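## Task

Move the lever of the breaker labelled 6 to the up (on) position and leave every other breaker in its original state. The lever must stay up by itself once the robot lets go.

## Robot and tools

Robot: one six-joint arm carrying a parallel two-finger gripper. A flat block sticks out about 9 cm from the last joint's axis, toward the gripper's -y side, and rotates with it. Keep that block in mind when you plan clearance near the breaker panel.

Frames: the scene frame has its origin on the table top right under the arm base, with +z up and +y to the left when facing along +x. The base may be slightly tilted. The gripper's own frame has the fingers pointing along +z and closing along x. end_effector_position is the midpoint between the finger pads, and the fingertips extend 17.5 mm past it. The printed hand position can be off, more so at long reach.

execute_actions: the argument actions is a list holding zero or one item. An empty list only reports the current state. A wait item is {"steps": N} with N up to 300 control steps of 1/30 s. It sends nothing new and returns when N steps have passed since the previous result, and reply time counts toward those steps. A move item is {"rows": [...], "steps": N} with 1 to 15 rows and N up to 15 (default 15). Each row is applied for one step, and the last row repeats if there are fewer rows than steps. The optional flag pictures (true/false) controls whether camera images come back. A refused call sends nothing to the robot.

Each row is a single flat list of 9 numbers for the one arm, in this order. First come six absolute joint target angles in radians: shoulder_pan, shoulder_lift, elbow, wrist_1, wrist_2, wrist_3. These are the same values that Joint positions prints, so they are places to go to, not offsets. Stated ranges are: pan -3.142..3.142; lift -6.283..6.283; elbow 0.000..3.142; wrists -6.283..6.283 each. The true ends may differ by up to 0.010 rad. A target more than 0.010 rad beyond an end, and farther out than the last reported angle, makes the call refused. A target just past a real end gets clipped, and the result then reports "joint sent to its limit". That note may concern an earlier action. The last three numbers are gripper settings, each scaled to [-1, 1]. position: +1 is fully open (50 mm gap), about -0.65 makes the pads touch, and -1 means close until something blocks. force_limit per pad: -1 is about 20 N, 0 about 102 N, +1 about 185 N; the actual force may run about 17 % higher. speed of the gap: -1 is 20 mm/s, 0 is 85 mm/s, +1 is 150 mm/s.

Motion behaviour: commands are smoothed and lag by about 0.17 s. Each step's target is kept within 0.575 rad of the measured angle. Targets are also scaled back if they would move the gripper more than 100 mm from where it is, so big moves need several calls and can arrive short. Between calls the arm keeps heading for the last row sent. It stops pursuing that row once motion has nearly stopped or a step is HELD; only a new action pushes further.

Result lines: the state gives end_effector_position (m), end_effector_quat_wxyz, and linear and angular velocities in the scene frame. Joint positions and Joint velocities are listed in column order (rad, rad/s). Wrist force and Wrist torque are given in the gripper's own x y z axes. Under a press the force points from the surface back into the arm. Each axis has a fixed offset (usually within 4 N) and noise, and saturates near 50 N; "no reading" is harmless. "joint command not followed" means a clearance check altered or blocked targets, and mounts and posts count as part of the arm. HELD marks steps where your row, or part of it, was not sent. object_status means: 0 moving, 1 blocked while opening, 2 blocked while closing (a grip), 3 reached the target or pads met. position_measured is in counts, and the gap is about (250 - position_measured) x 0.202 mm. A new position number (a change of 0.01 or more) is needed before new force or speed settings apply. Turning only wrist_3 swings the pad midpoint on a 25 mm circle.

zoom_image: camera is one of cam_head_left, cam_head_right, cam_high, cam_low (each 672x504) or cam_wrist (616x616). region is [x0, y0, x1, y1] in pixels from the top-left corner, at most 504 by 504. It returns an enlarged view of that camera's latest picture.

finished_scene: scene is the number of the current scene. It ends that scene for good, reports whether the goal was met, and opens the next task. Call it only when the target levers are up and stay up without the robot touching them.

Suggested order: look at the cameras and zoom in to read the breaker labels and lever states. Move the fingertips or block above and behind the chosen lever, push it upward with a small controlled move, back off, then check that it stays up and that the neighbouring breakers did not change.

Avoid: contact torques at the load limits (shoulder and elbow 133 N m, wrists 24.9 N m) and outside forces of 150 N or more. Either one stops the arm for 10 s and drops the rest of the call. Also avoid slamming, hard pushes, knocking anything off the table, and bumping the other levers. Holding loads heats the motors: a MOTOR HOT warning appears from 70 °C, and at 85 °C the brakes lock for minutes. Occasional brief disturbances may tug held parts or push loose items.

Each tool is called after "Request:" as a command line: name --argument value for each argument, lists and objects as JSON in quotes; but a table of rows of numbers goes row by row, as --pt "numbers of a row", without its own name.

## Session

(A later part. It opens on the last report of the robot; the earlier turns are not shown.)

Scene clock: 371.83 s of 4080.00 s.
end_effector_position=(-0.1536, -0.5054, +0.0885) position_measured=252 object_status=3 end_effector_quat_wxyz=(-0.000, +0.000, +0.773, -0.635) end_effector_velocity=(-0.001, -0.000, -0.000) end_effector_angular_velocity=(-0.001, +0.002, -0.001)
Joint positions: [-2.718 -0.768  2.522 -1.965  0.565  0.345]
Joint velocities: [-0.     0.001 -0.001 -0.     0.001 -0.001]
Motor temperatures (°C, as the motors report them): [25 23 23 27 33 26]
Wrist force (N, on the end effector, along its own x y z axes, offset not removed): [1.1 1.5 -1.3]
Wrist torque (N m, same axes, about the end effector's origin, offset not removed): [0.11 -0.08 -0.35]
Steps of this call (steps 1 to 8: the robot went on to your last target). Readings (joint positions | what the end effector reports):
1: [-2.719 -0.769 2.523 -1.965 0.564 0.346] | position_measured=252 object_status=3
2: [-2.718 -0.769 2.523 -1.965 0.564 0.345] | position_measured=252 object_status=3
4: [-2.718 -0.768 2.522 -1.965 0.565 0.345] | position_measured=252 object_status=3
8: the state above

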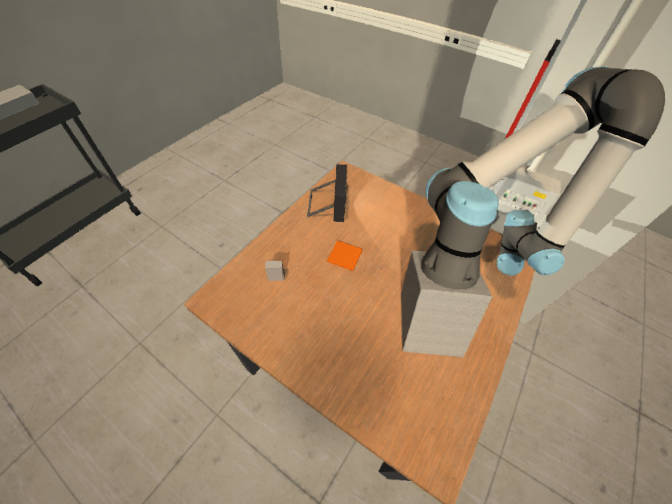

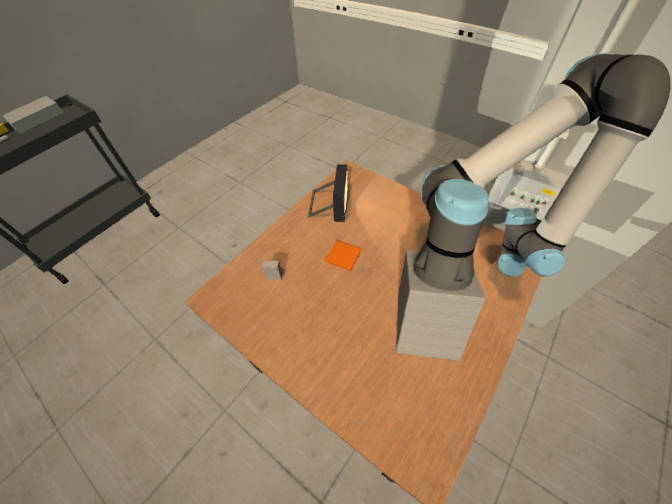

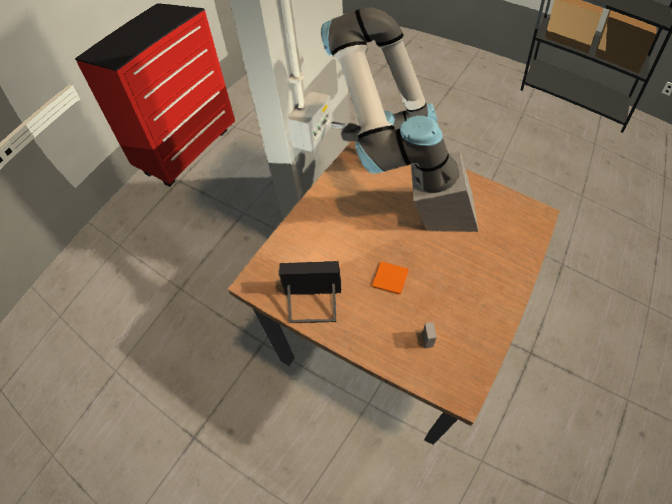

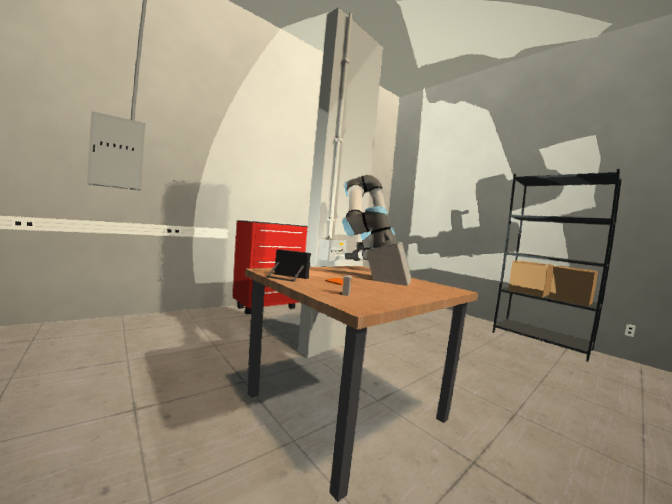

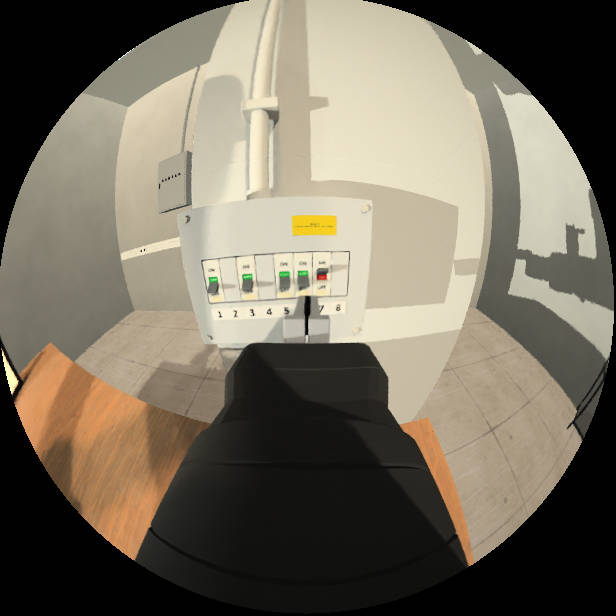

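Request:
execute_actions --actions '[{"rows":[[-2.7116,-0.7718,2.5176,-1.9548,0.571,0.3427,-1,-0.5,0],[-2.7055,-0.7757,2.513,-1.9446,0.577,0.3404,-1,-0.5,0],[-2.6995,-0.7795,2.5087,-1.9345,0.583,0.338,-1,-0.5,0],[-2.6934,-0.7834,2.504,-1.9243,0.589,0.3359,-1,-0.5,0],[-2.6874,-0.7872,2.4998,-1.914,0.5947,0.3336,-1,-0.5,0]],"steps":15}]'

Request:
zoom_image --camera "cam_wrist" --region '[240,240,380,345]'

Request:
zoom_image --camera "cam_high" --region '[300,100,360,150]'

Scene clock: 406.47 s of 4080.00 s.
end_effector_position=(-0.1535, -0.5151, +0.0884) position_measured=252 object_status=3 end_effector_quat_wxyz=(-0.000, +0.000, +0.773, -0.635) end_effector_velocity=(+0.000, -0.003, -0.000) end_effector_angular_velocity=(-0.000, +0.000, +0.002)
Joint positions: [-2.688 -0.787  2.5   -1.915  0.594  0.334]
Joint velocities: [ 0.008 -0.004 -0.007  0.012  0.007 -0.003]
Motor temperatures (°C, as the motors report them): [25 23 23 27 33 26]
Wrist force (N, on the end effector, along its own x y z axes, offset not removed): [-0.3 -0.5 -1.3]
Wrist torque (N m, same axes, about the end effector's origin, offset not removed): [-0.15 0.19 -0.19]
Steps of this call (steps 1 to 15: the robot went on to your last target; steps 16 to 90: nothing new was sent; then 31.13 s passed at rest; steps 91 to 105: all 15 steps of this action). Readings (joint positions | what the end effector reports):
91: [-2.718 -0.768 2.522 -1.965 0.565 0.345] | position_measured=252 object_status=3
92: [-2.716 -0.768 2.521 -1.963 0.566 0.345] | position_measured=252 object_status=3
94: [-2.711 -0.772 2.517 -1.954 0.572 0.342] | position_measured=252 object_status=3
98: [-2.695 -0.782 2.505 -1.927 0.588 0.336] | position_measured=252 object_status=3
105: the state above

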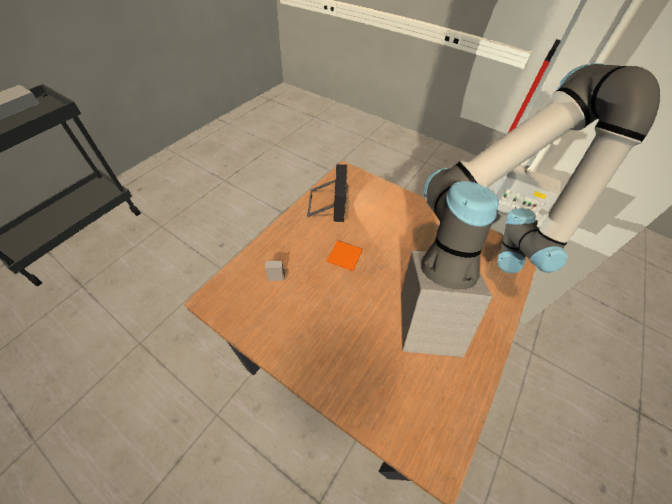

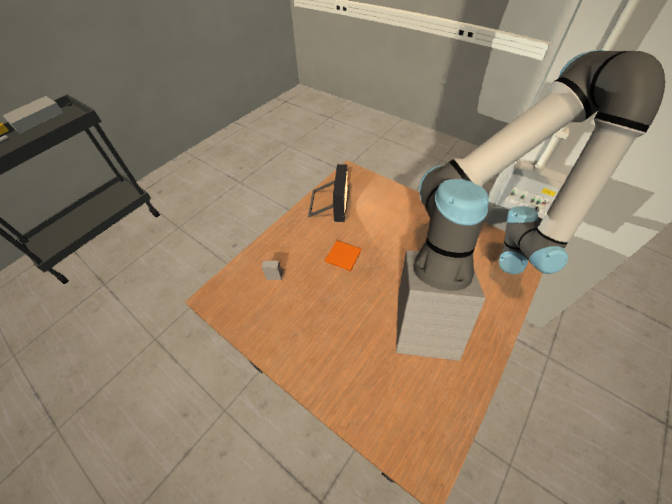

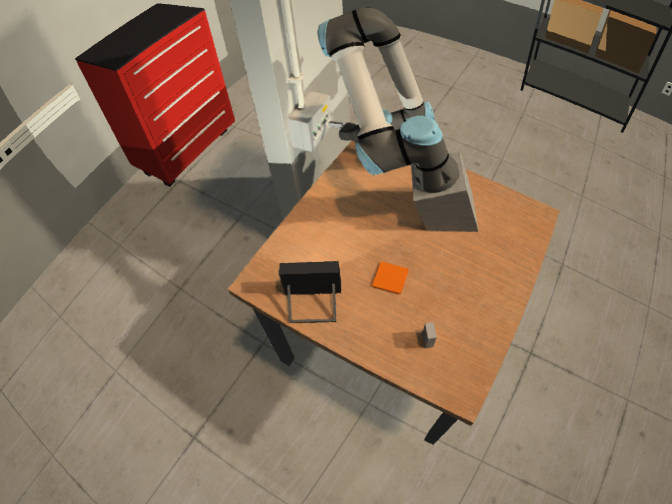

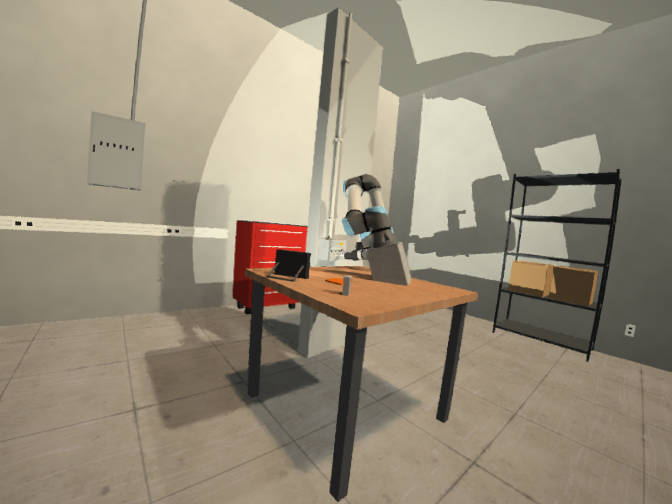

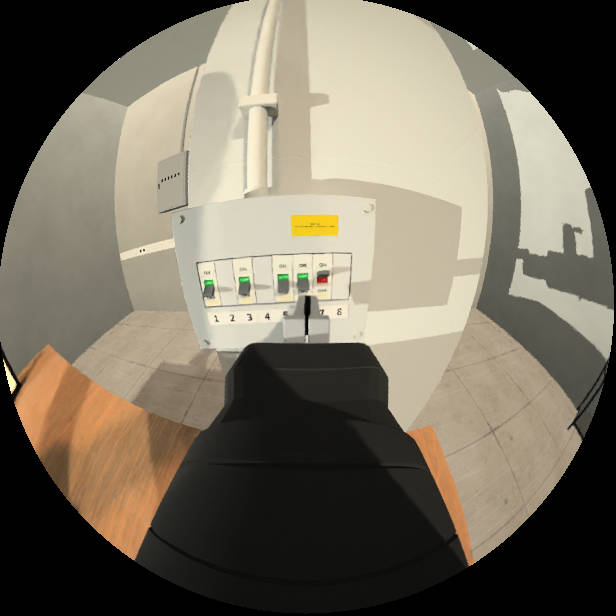

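Region (240, 240, 380, 345) of cam_wrist's 616x616 image, scaled by 3.600, with more detail than that image has; it fills the top 378 rows of this view, and the rest is white.

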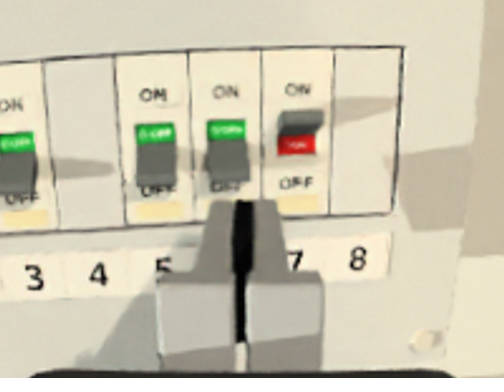

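Region (300, 100, 360, 150) of cam_high's 672x504 image, scaled by 8.400, with more detail than that image has.

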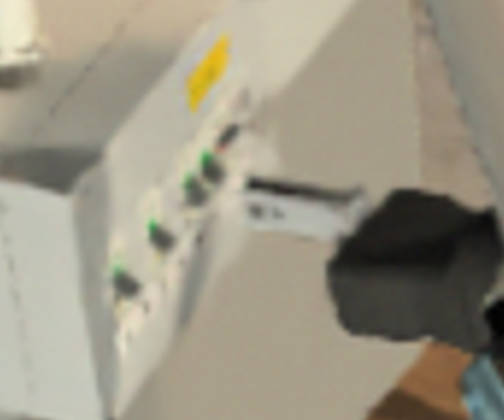

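Request:
execute_actions --actions '[{"rows":[[-2.6829,-0.7897,2.4975,-1.9078,0.5992,0.3319,-1,-0.5,0],[-2.6829,-0.7897,2.4975,-1.9078,0.5992,0.3319,-1,-0.5,0],[-2.6784,-0.7923,2.4953,-1.9016,0.6037,0.3302,-1,-0.5,0],[-2.6784,-0.7923,2.4953,-1.9016,0.6037,0.3302,-1,-0.5,0],[-2.6738,-0.7948,2.493,-1.8954,0.6081,0.3284,-1,-0.5,0],[-2.6738,-0.7948,2.493,-1.8954,0.6081,0.3284,-1,-0.5,0],[-2.6693,-0.7974,2.4908,-1.8892,0.6126,0.3267,-1,-0.5,0]],"steps":15}]'

Request:
zoom_image --camera "cam_wrist" --region '[240,240,380,345]'

Request:
zoom_image --camera "cam_high" --region '[300,100,360,150]'

Scene clock: 429.40 s of 4080.00 s.
end_effector_position=(-0.1519, -0.5203, +0.0885) position_measured=252 object_status=3 end_effector_quat_wxyz=(-0.000, +0.000, +0.773, -0.634) end_effector_velocity=(+0.001, -0.001, -0.000) end_effector_angular_velocity=(+0.001, -0.002, -0.002)
Joint positions: [-2.67  -0.797  2.491 -1.89   0.612  0.327]
Joint velocities: [ 0.007 -0.003 -0.002  0.01   0.007 -0.002]
Motor temperatures (°C, as the motors report them): [25 23 23 27 33 26]
Wrist force (N, on the end effector, along its own x y z axes, offset not removed): [-1.0 -0.8 -0.8]
Wrist torque (N m, same axes, about the end effector's origin, offset not removed): [-0.27 0.31 -0.28]
Steps of this call (steps 1 to 15: the robot went on to your last target; steps 16 to 90: nothing new was sent; then 19.43 s passed at rest; steps 91 to 105: all 15 steps of this action). Readings (joint positions | what the end effector reports):
91: [-2.687 -0.787 2.500 -1.914 0.595 0.334] | position_measured=252 object_status=3
92: [-2.687 -0.788 2.499 -1.913 0.595 0.333] | position_measured=252 object_status=3
94: [-2.684 -0.789 2.498 -1.909 0.598 0.332] | position_measured=252 object_status=3
98: [-2.676 -0.793 2.494 -1.899 0.606 0.329] | position_measured=252 object_status=3
105: the state above

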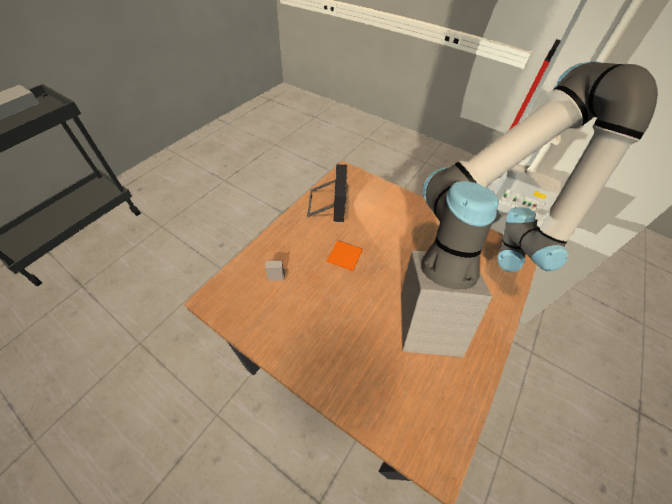

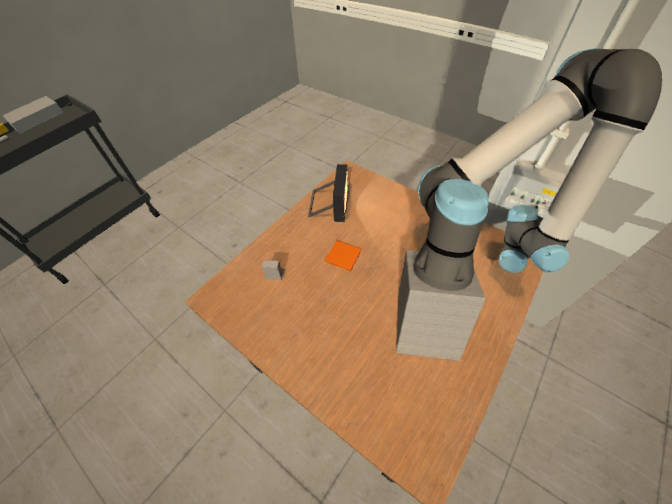

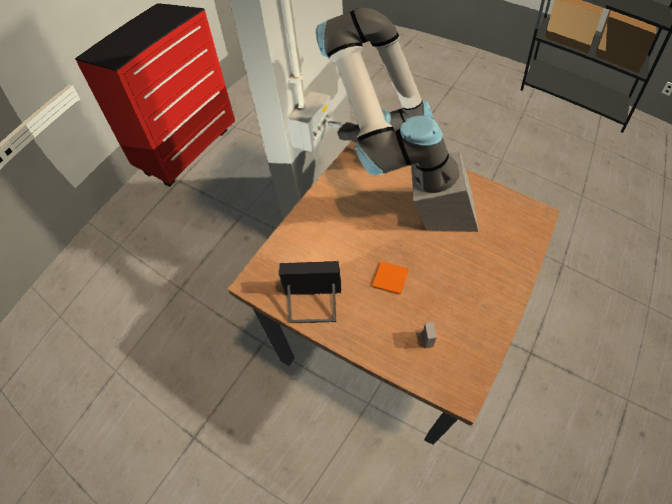

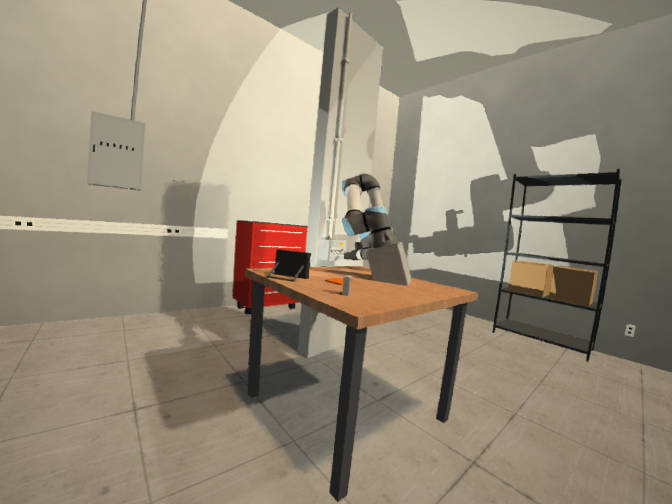

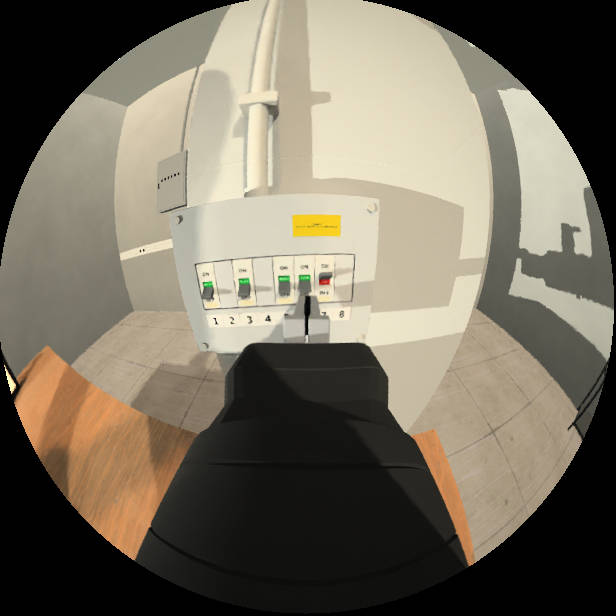

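Region (240, 240, 380, 345) of cam_wrist's 616x616 image, scaled by 3.600, with more detail than that image has; it fills the top 378 rows of this view, and the rest is white.

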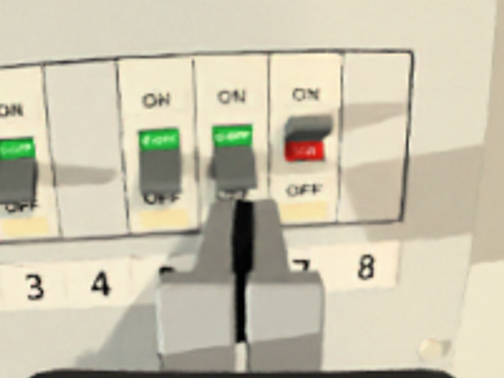

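Region (300, 100, 360, 150) of cam_high's 672x504 image, scaled by 8.400, with more detail than that image has.

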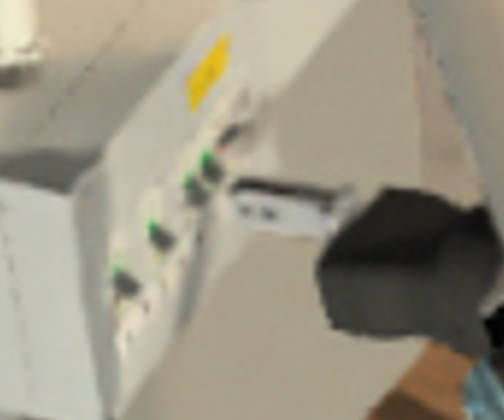

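Request:
execute_actions --actions '[{"rows":[[-2.6706,-0.8009,2.4922,-1.8875,0.6113,0.3272,-1,-0.5,0],[-2.6718,-0.8044,2.4936,-1.8858,0.6101,0.3277,-1,-0.5,0],[-2.6731,-0.8079,2.495,-1.8841,0.6088,0.3282,-1,-0.5,0],[-2.6744,-0.8114,2.4964,-1.8824,0.6076,0.3287,-1,-0.5,0],[-2.6757,-0.8149,2.4978,-1.8807,0.6063,0.3292,-1,-0.5,0],[-2.6769,-0.8184,2.4992,-1.879,0.6051,0.3297,-1,-0.5,0]],"steps":15}]'

Request:
zoom_image --camera "cam_wrist" --region '[240,240,380,345]'

Scene clock: 454.67 s of 4080.00 s.
end_effector_position=(-0.1517, -0.5204, +0.0944) position_measured=252 object_status=3 end_effector_quat_wxyz=(-0.000, +0.000, +0.773, -0.634) end_effector_velocity=(-0.000, -0.000, +0.001) end_effector_angular_velocity=(+0.001, +0.000, +0.000)
Joint positions: [-2.677 -0.818  2.499 -1.879  0.605  0.33 ]
Joint velocities: [-0.002 -0.005  0.001  0.005 -0.002 -0.   ]
Motor temperatures (°C, as the motors report them): [25 23 23 27 33 26]
Wrist force (N, on the end effector, along its own x y z axes, offset not removed): [-1.3 0.7 -2.2]
Wrist torque (N m, same axes, about the end effector's origin, offset not removed): [0.07 0.44 -0.25]
Steps of this call (steps 1 to 15: the robot went on to your last target; steps 16 to 90: nothing new was sent; then 21.77 s passed at rest; steps 91 to 105: all 15 steps of this action). Readings (joint positions | what the end effector reports):
91: [-2.669 -0.797 2.491 -1.889 0.613 0.327] | position_measured=252 object_status=3
92: [-2.669 -0.798 2.491 -1.889 0.613 0.327] | position_measured=252 object_status=3
94: [-2.670 -0.801 2.492 -1.887 0.612 0.327] | position_measured=252 object_status=3
98: [-2.674 -0.812 2.497 -1.882 0.607 0.329] | position_measured=252 object_status=3
105: the state above

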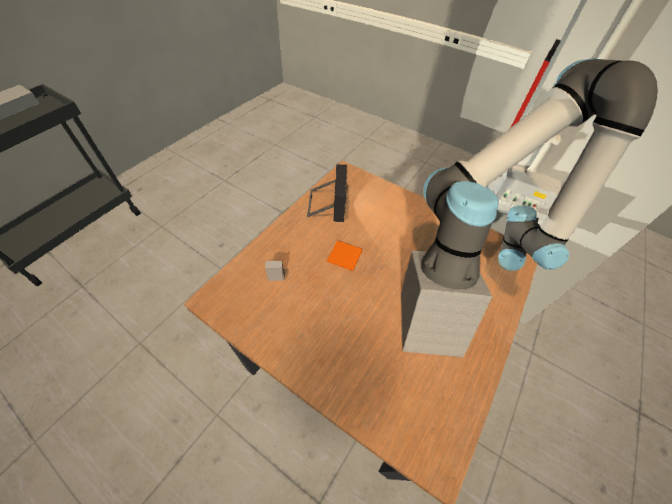

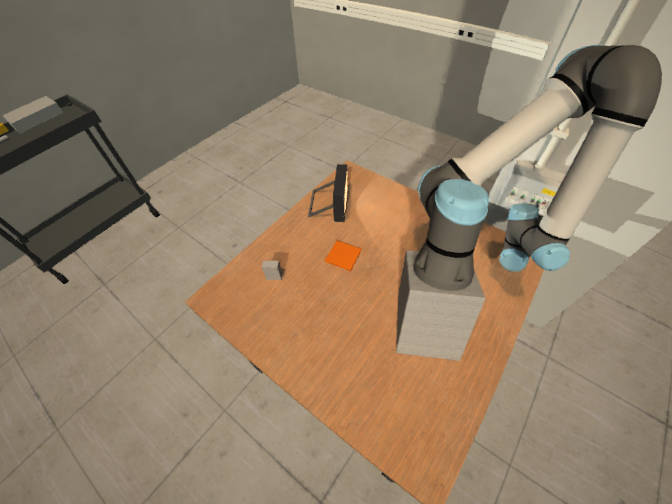

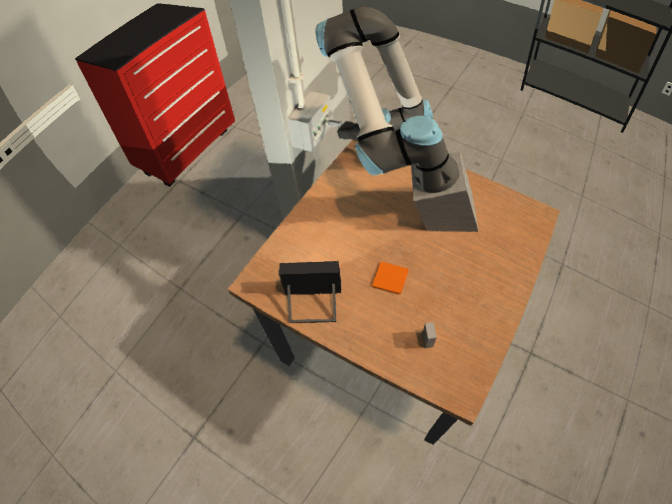

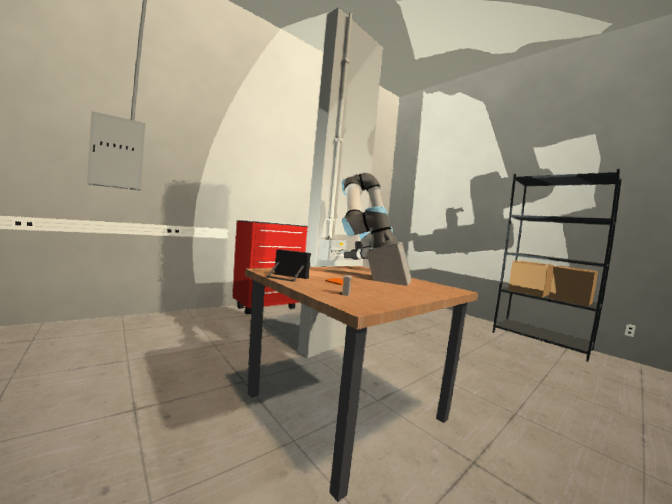

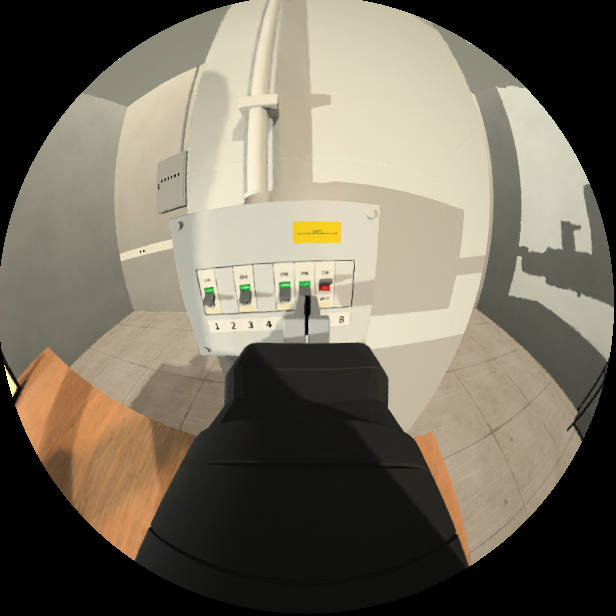

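Region (240, 240, 380, 345) of cam_wrist's 616x616 image, scaled by 3.600, with more detail than that image has; it fills the top 378 rows of this view, and the rest is white.

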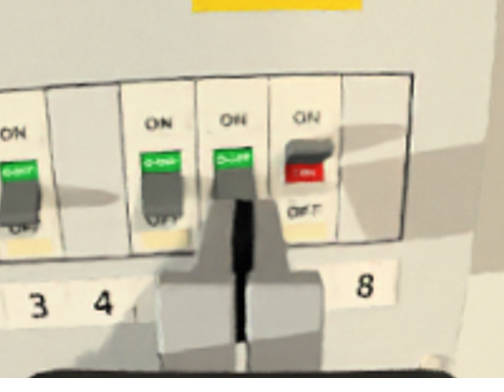

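Request:
execute_actions --actions '[]'

Scene clock: 471.83 s of 4080.00 s.
end_effector_position=(-0.1518, -0.5204, +0.0946) position_measured=252 object_status=3 end_effector_quat_wxyz=(-0.000, +0.000, +0.773, -0.634) end_effector_velocity=(+0.001, +0.001, -0.000) end_effector_angular_velocity=(+0.001, -0.002, -0.001)
Joint positions: [-2.677 -0.818  2.499 -1.879  0.605  0.33 ]
Joint velocities: [ 0.    -0.     0.003  0.     0.    -0.   ]
Motor temperatures (°C, as the motors report them): [25 23 23 27 33 26]
Wrist force (N, on the end effector, along its own x y z axes, offset not removed): [0.1 1.8 -0.3]
Wrist torque (N m, same axes, about the end effector's origin, offset not removed): [0.26 0.09 -0.26]
Steps of this call (steps 1 to 15: the robot went on to your last target; steps 16 to 90: nothing new was sent; then 14.17 s passed at rest). Readings (joint positions | what the end effector reports):
1: [-2.677 -0.818 2.499 -1.879 0.605 0.330] | position_measured=252 object_status=3
2: [-2.677 -0.818 2.499 -1.879 0.605 0.330] | position_measured=252 object_status=3
4: [-2.677 -0.818 2.499 -1.879 0.605 0.330] | position_measured=252 object_status=3
8: [-2.677 -0.818 2.499 -1.879 0.605 0.330] | position_measured=252 object_status=3
90: the state above
The arm was judged still, so your last target was given up. Only a new action makes it travel on or press farther. Fingers that are still opening or closing keep moving.

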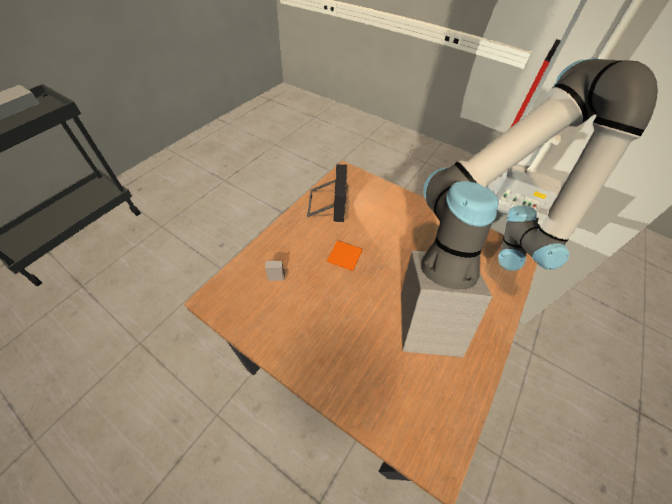

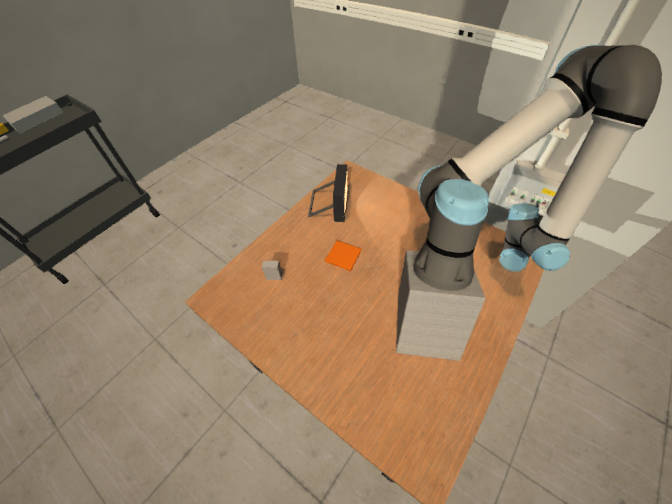

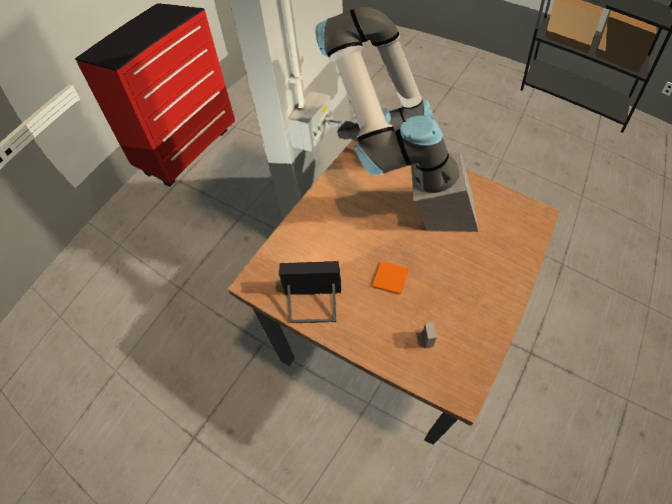

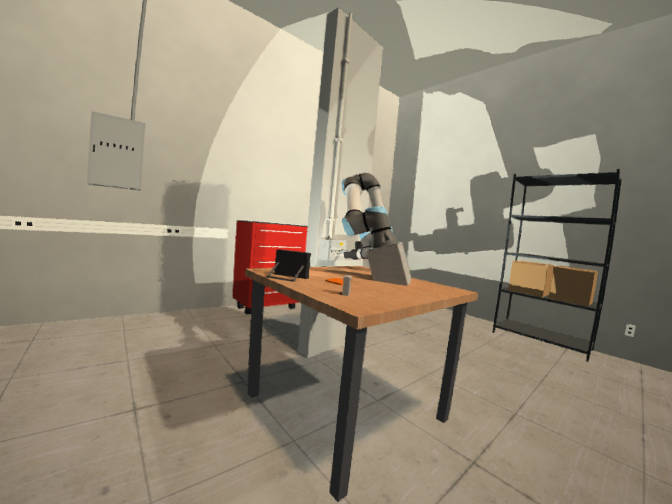

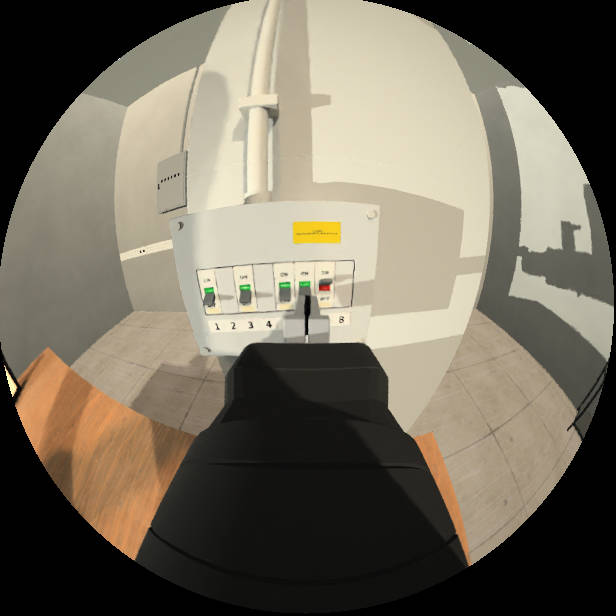

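Request:
execute_actions --actions '[{"rows":[[-2.6693,-0.7974,2.4908,-1.8892,0.6126,0.3267,-1,-0.5,0]],"steps":12}]' --pictures false

Request:
execute_actions --actions '[{"rows":[[-2.6648,-0.8003,2.4875,-1.8816,0.6171,0.325,-1,-0.5,0]],"steps":10}]'

Request:
zoom_image --camera "cam_high" --region '[300,100,360,150]'

Request:
zoom_image --camera "cam_wrist" --region '[240,240,380,345]'

Scene clock: 478.83 s of 4080.00 s.
end_effector_position=(-0.1519, -0.5204, +0.0887) position_measured=252 object_status=3 end_effector_quat_wxyz=(-0.000, +0.000, +0.773, -0.634) end_effector_velocity=(+0.001, +0.000, -0.003) end_effector_angular_velocity=(+0.003, -0.004, -0.000)
Joint positions: [-2.67  -0.798  2.491 -1.889  0.612  0.327]
Joint velocities: [ 0.003  0.006 -0.001  0.001  0.002 -0.001]
Motor temperatures (°C, as the motors report them): [25 23 23 27 33 26]
Wrist force (N, on the end effector, along its own x y z axes, offset not removed): [-1.7 0.2 -0.4]
Wrist torque (N m, same axes, about the end effector's origin, offset not removed): [-0.02 0.45 -0.31]
Steps of this call (steps 1 to 90: nothing new was sent; then 3.60 s passed at rest; steps 91 to 102: all 12 steps of this action). Readings (joint positions | what the end effector reports):
91: [-2.677 -0.818 2.499 -1.879 0.605 0.330] | position_measured=252 object_status=3
92: [-2.676 -0.815 2.498 -1.880 0.606 0.330] | position_measured=252 object_status=3
94: [-2.673 -0.807 2.495 -1.884 0.609 0.328] | position_measured=252 object_status=3
98: [-2.670 -0.800 2.492 -1.888 0.612 0.327] | position_measured=252 object_status=3
102: the state above

Scene clock: 479.17 s of 4080.00 s.
end_effector_position=(-0.1518, -0.5219, +0.0885) position_measured=252 object_status=3 end_effector_quat_wxyz=(-0.000, +0.000, +0.773, -0.634) end_effector_velocity=(+0.001, -0.002, +0.000) end_effector_angular_velocity=(-0.001, +0.001, +0.003)
Joint positions: [-2.665 -0.8    2.488 -1.882  0.617  0.325]
Joint velocities: [ 0.004 -0.003 -0.003  0.004  0.001 -0.   ]
Motor temperatures (°C, as the motors report them): [25 23 23 27 33 26]
Wrist force (N, on the end effector, along its own x y z axes, offset not removed): [0.8 0.9 -2.9]
Wrist torque (N m, same axes, about the end effector's origin, offset not removed): [0.13 0.00 -0.37]
Steps of this call (steps 1 to 10: all 10 steps of this action). Readings (joint positions | what the end effector reports):
1: [-2.669 -0.798 2.491 -1.889 0.613 0.327] | position_measured=252 object_status=3
2: [-2.669 -0.798 2.490 -1.888 0.613 0.326] | position_measured=252 object_status=3
4: [-2.667 -0.799 2.489 -1.885 0.615 0.326] | position_measured=252 object_status=3
8: [-2.665 -0.800 2.488 -1.882 0.617 0.325] | position_measured=252 object_status=3
10: the state above

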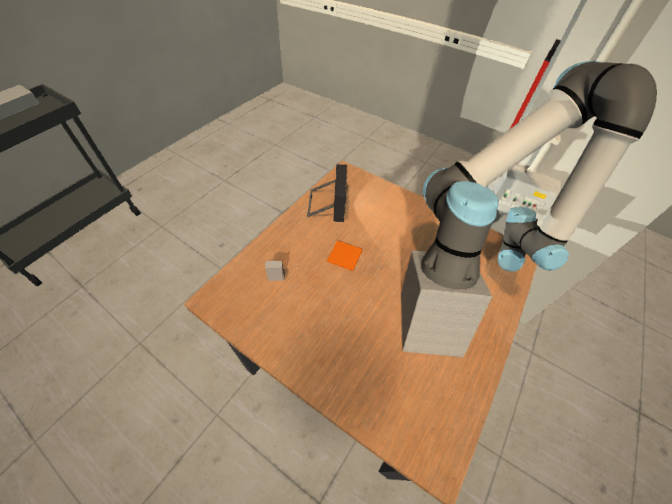

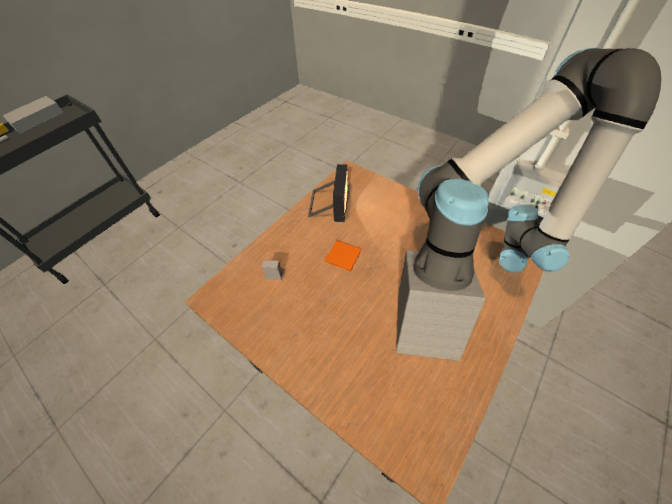

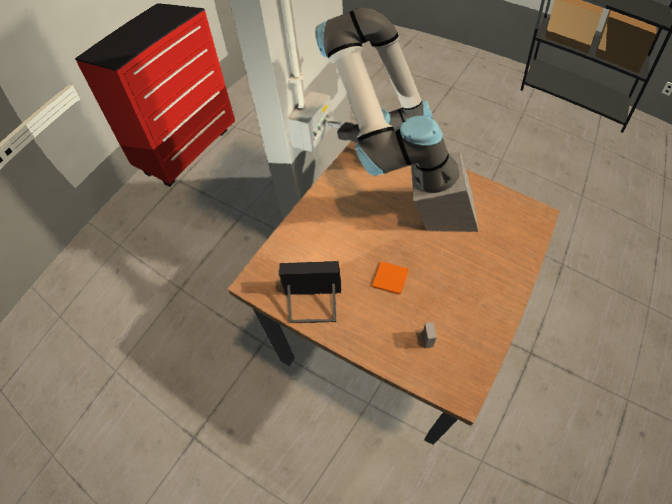

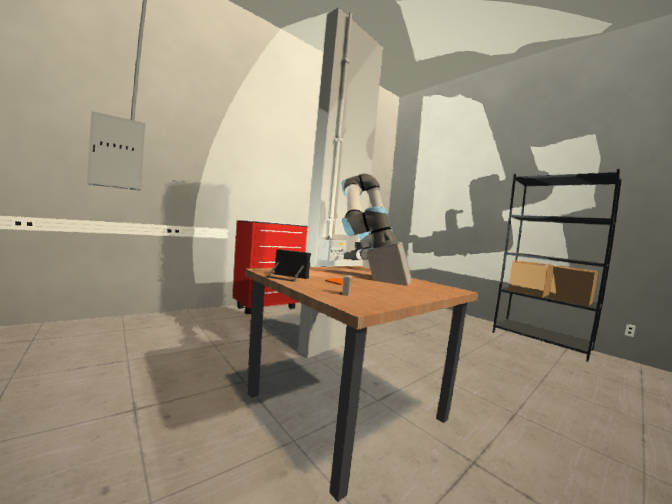

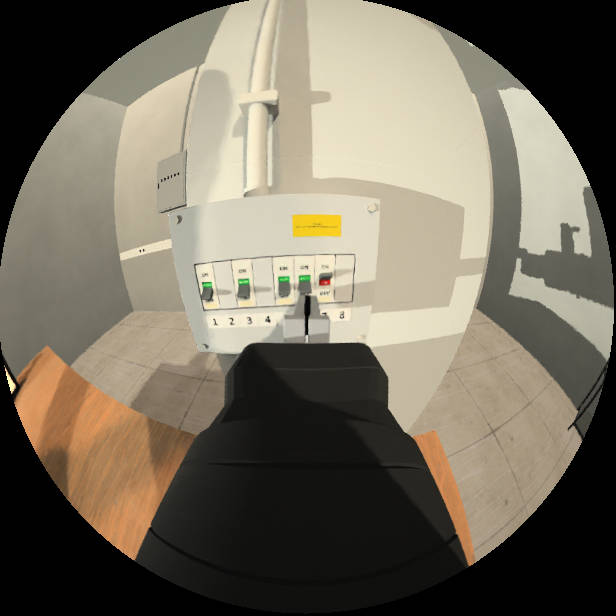

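Region (300, 100, 360, 150) of cam_high's 672x504 image, scaled by 8.400, with more detail than that image has.

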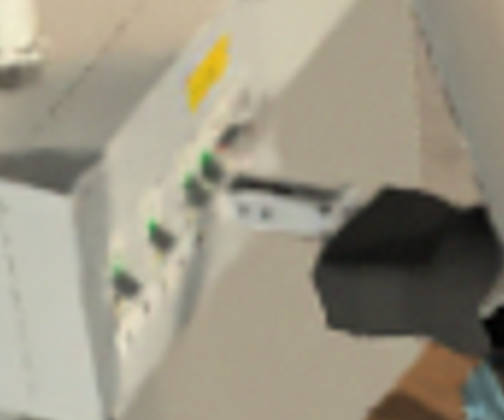

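Region (240, 240, 380, 345) of cam_wrist's 616x616 image, scaled by 3.600, with more detail than that image has; it fills the top 378 rows of this view, and the rest is white.

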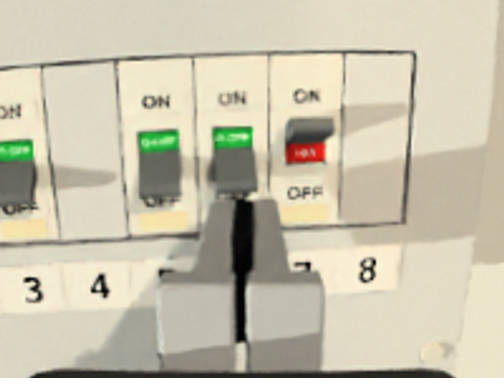

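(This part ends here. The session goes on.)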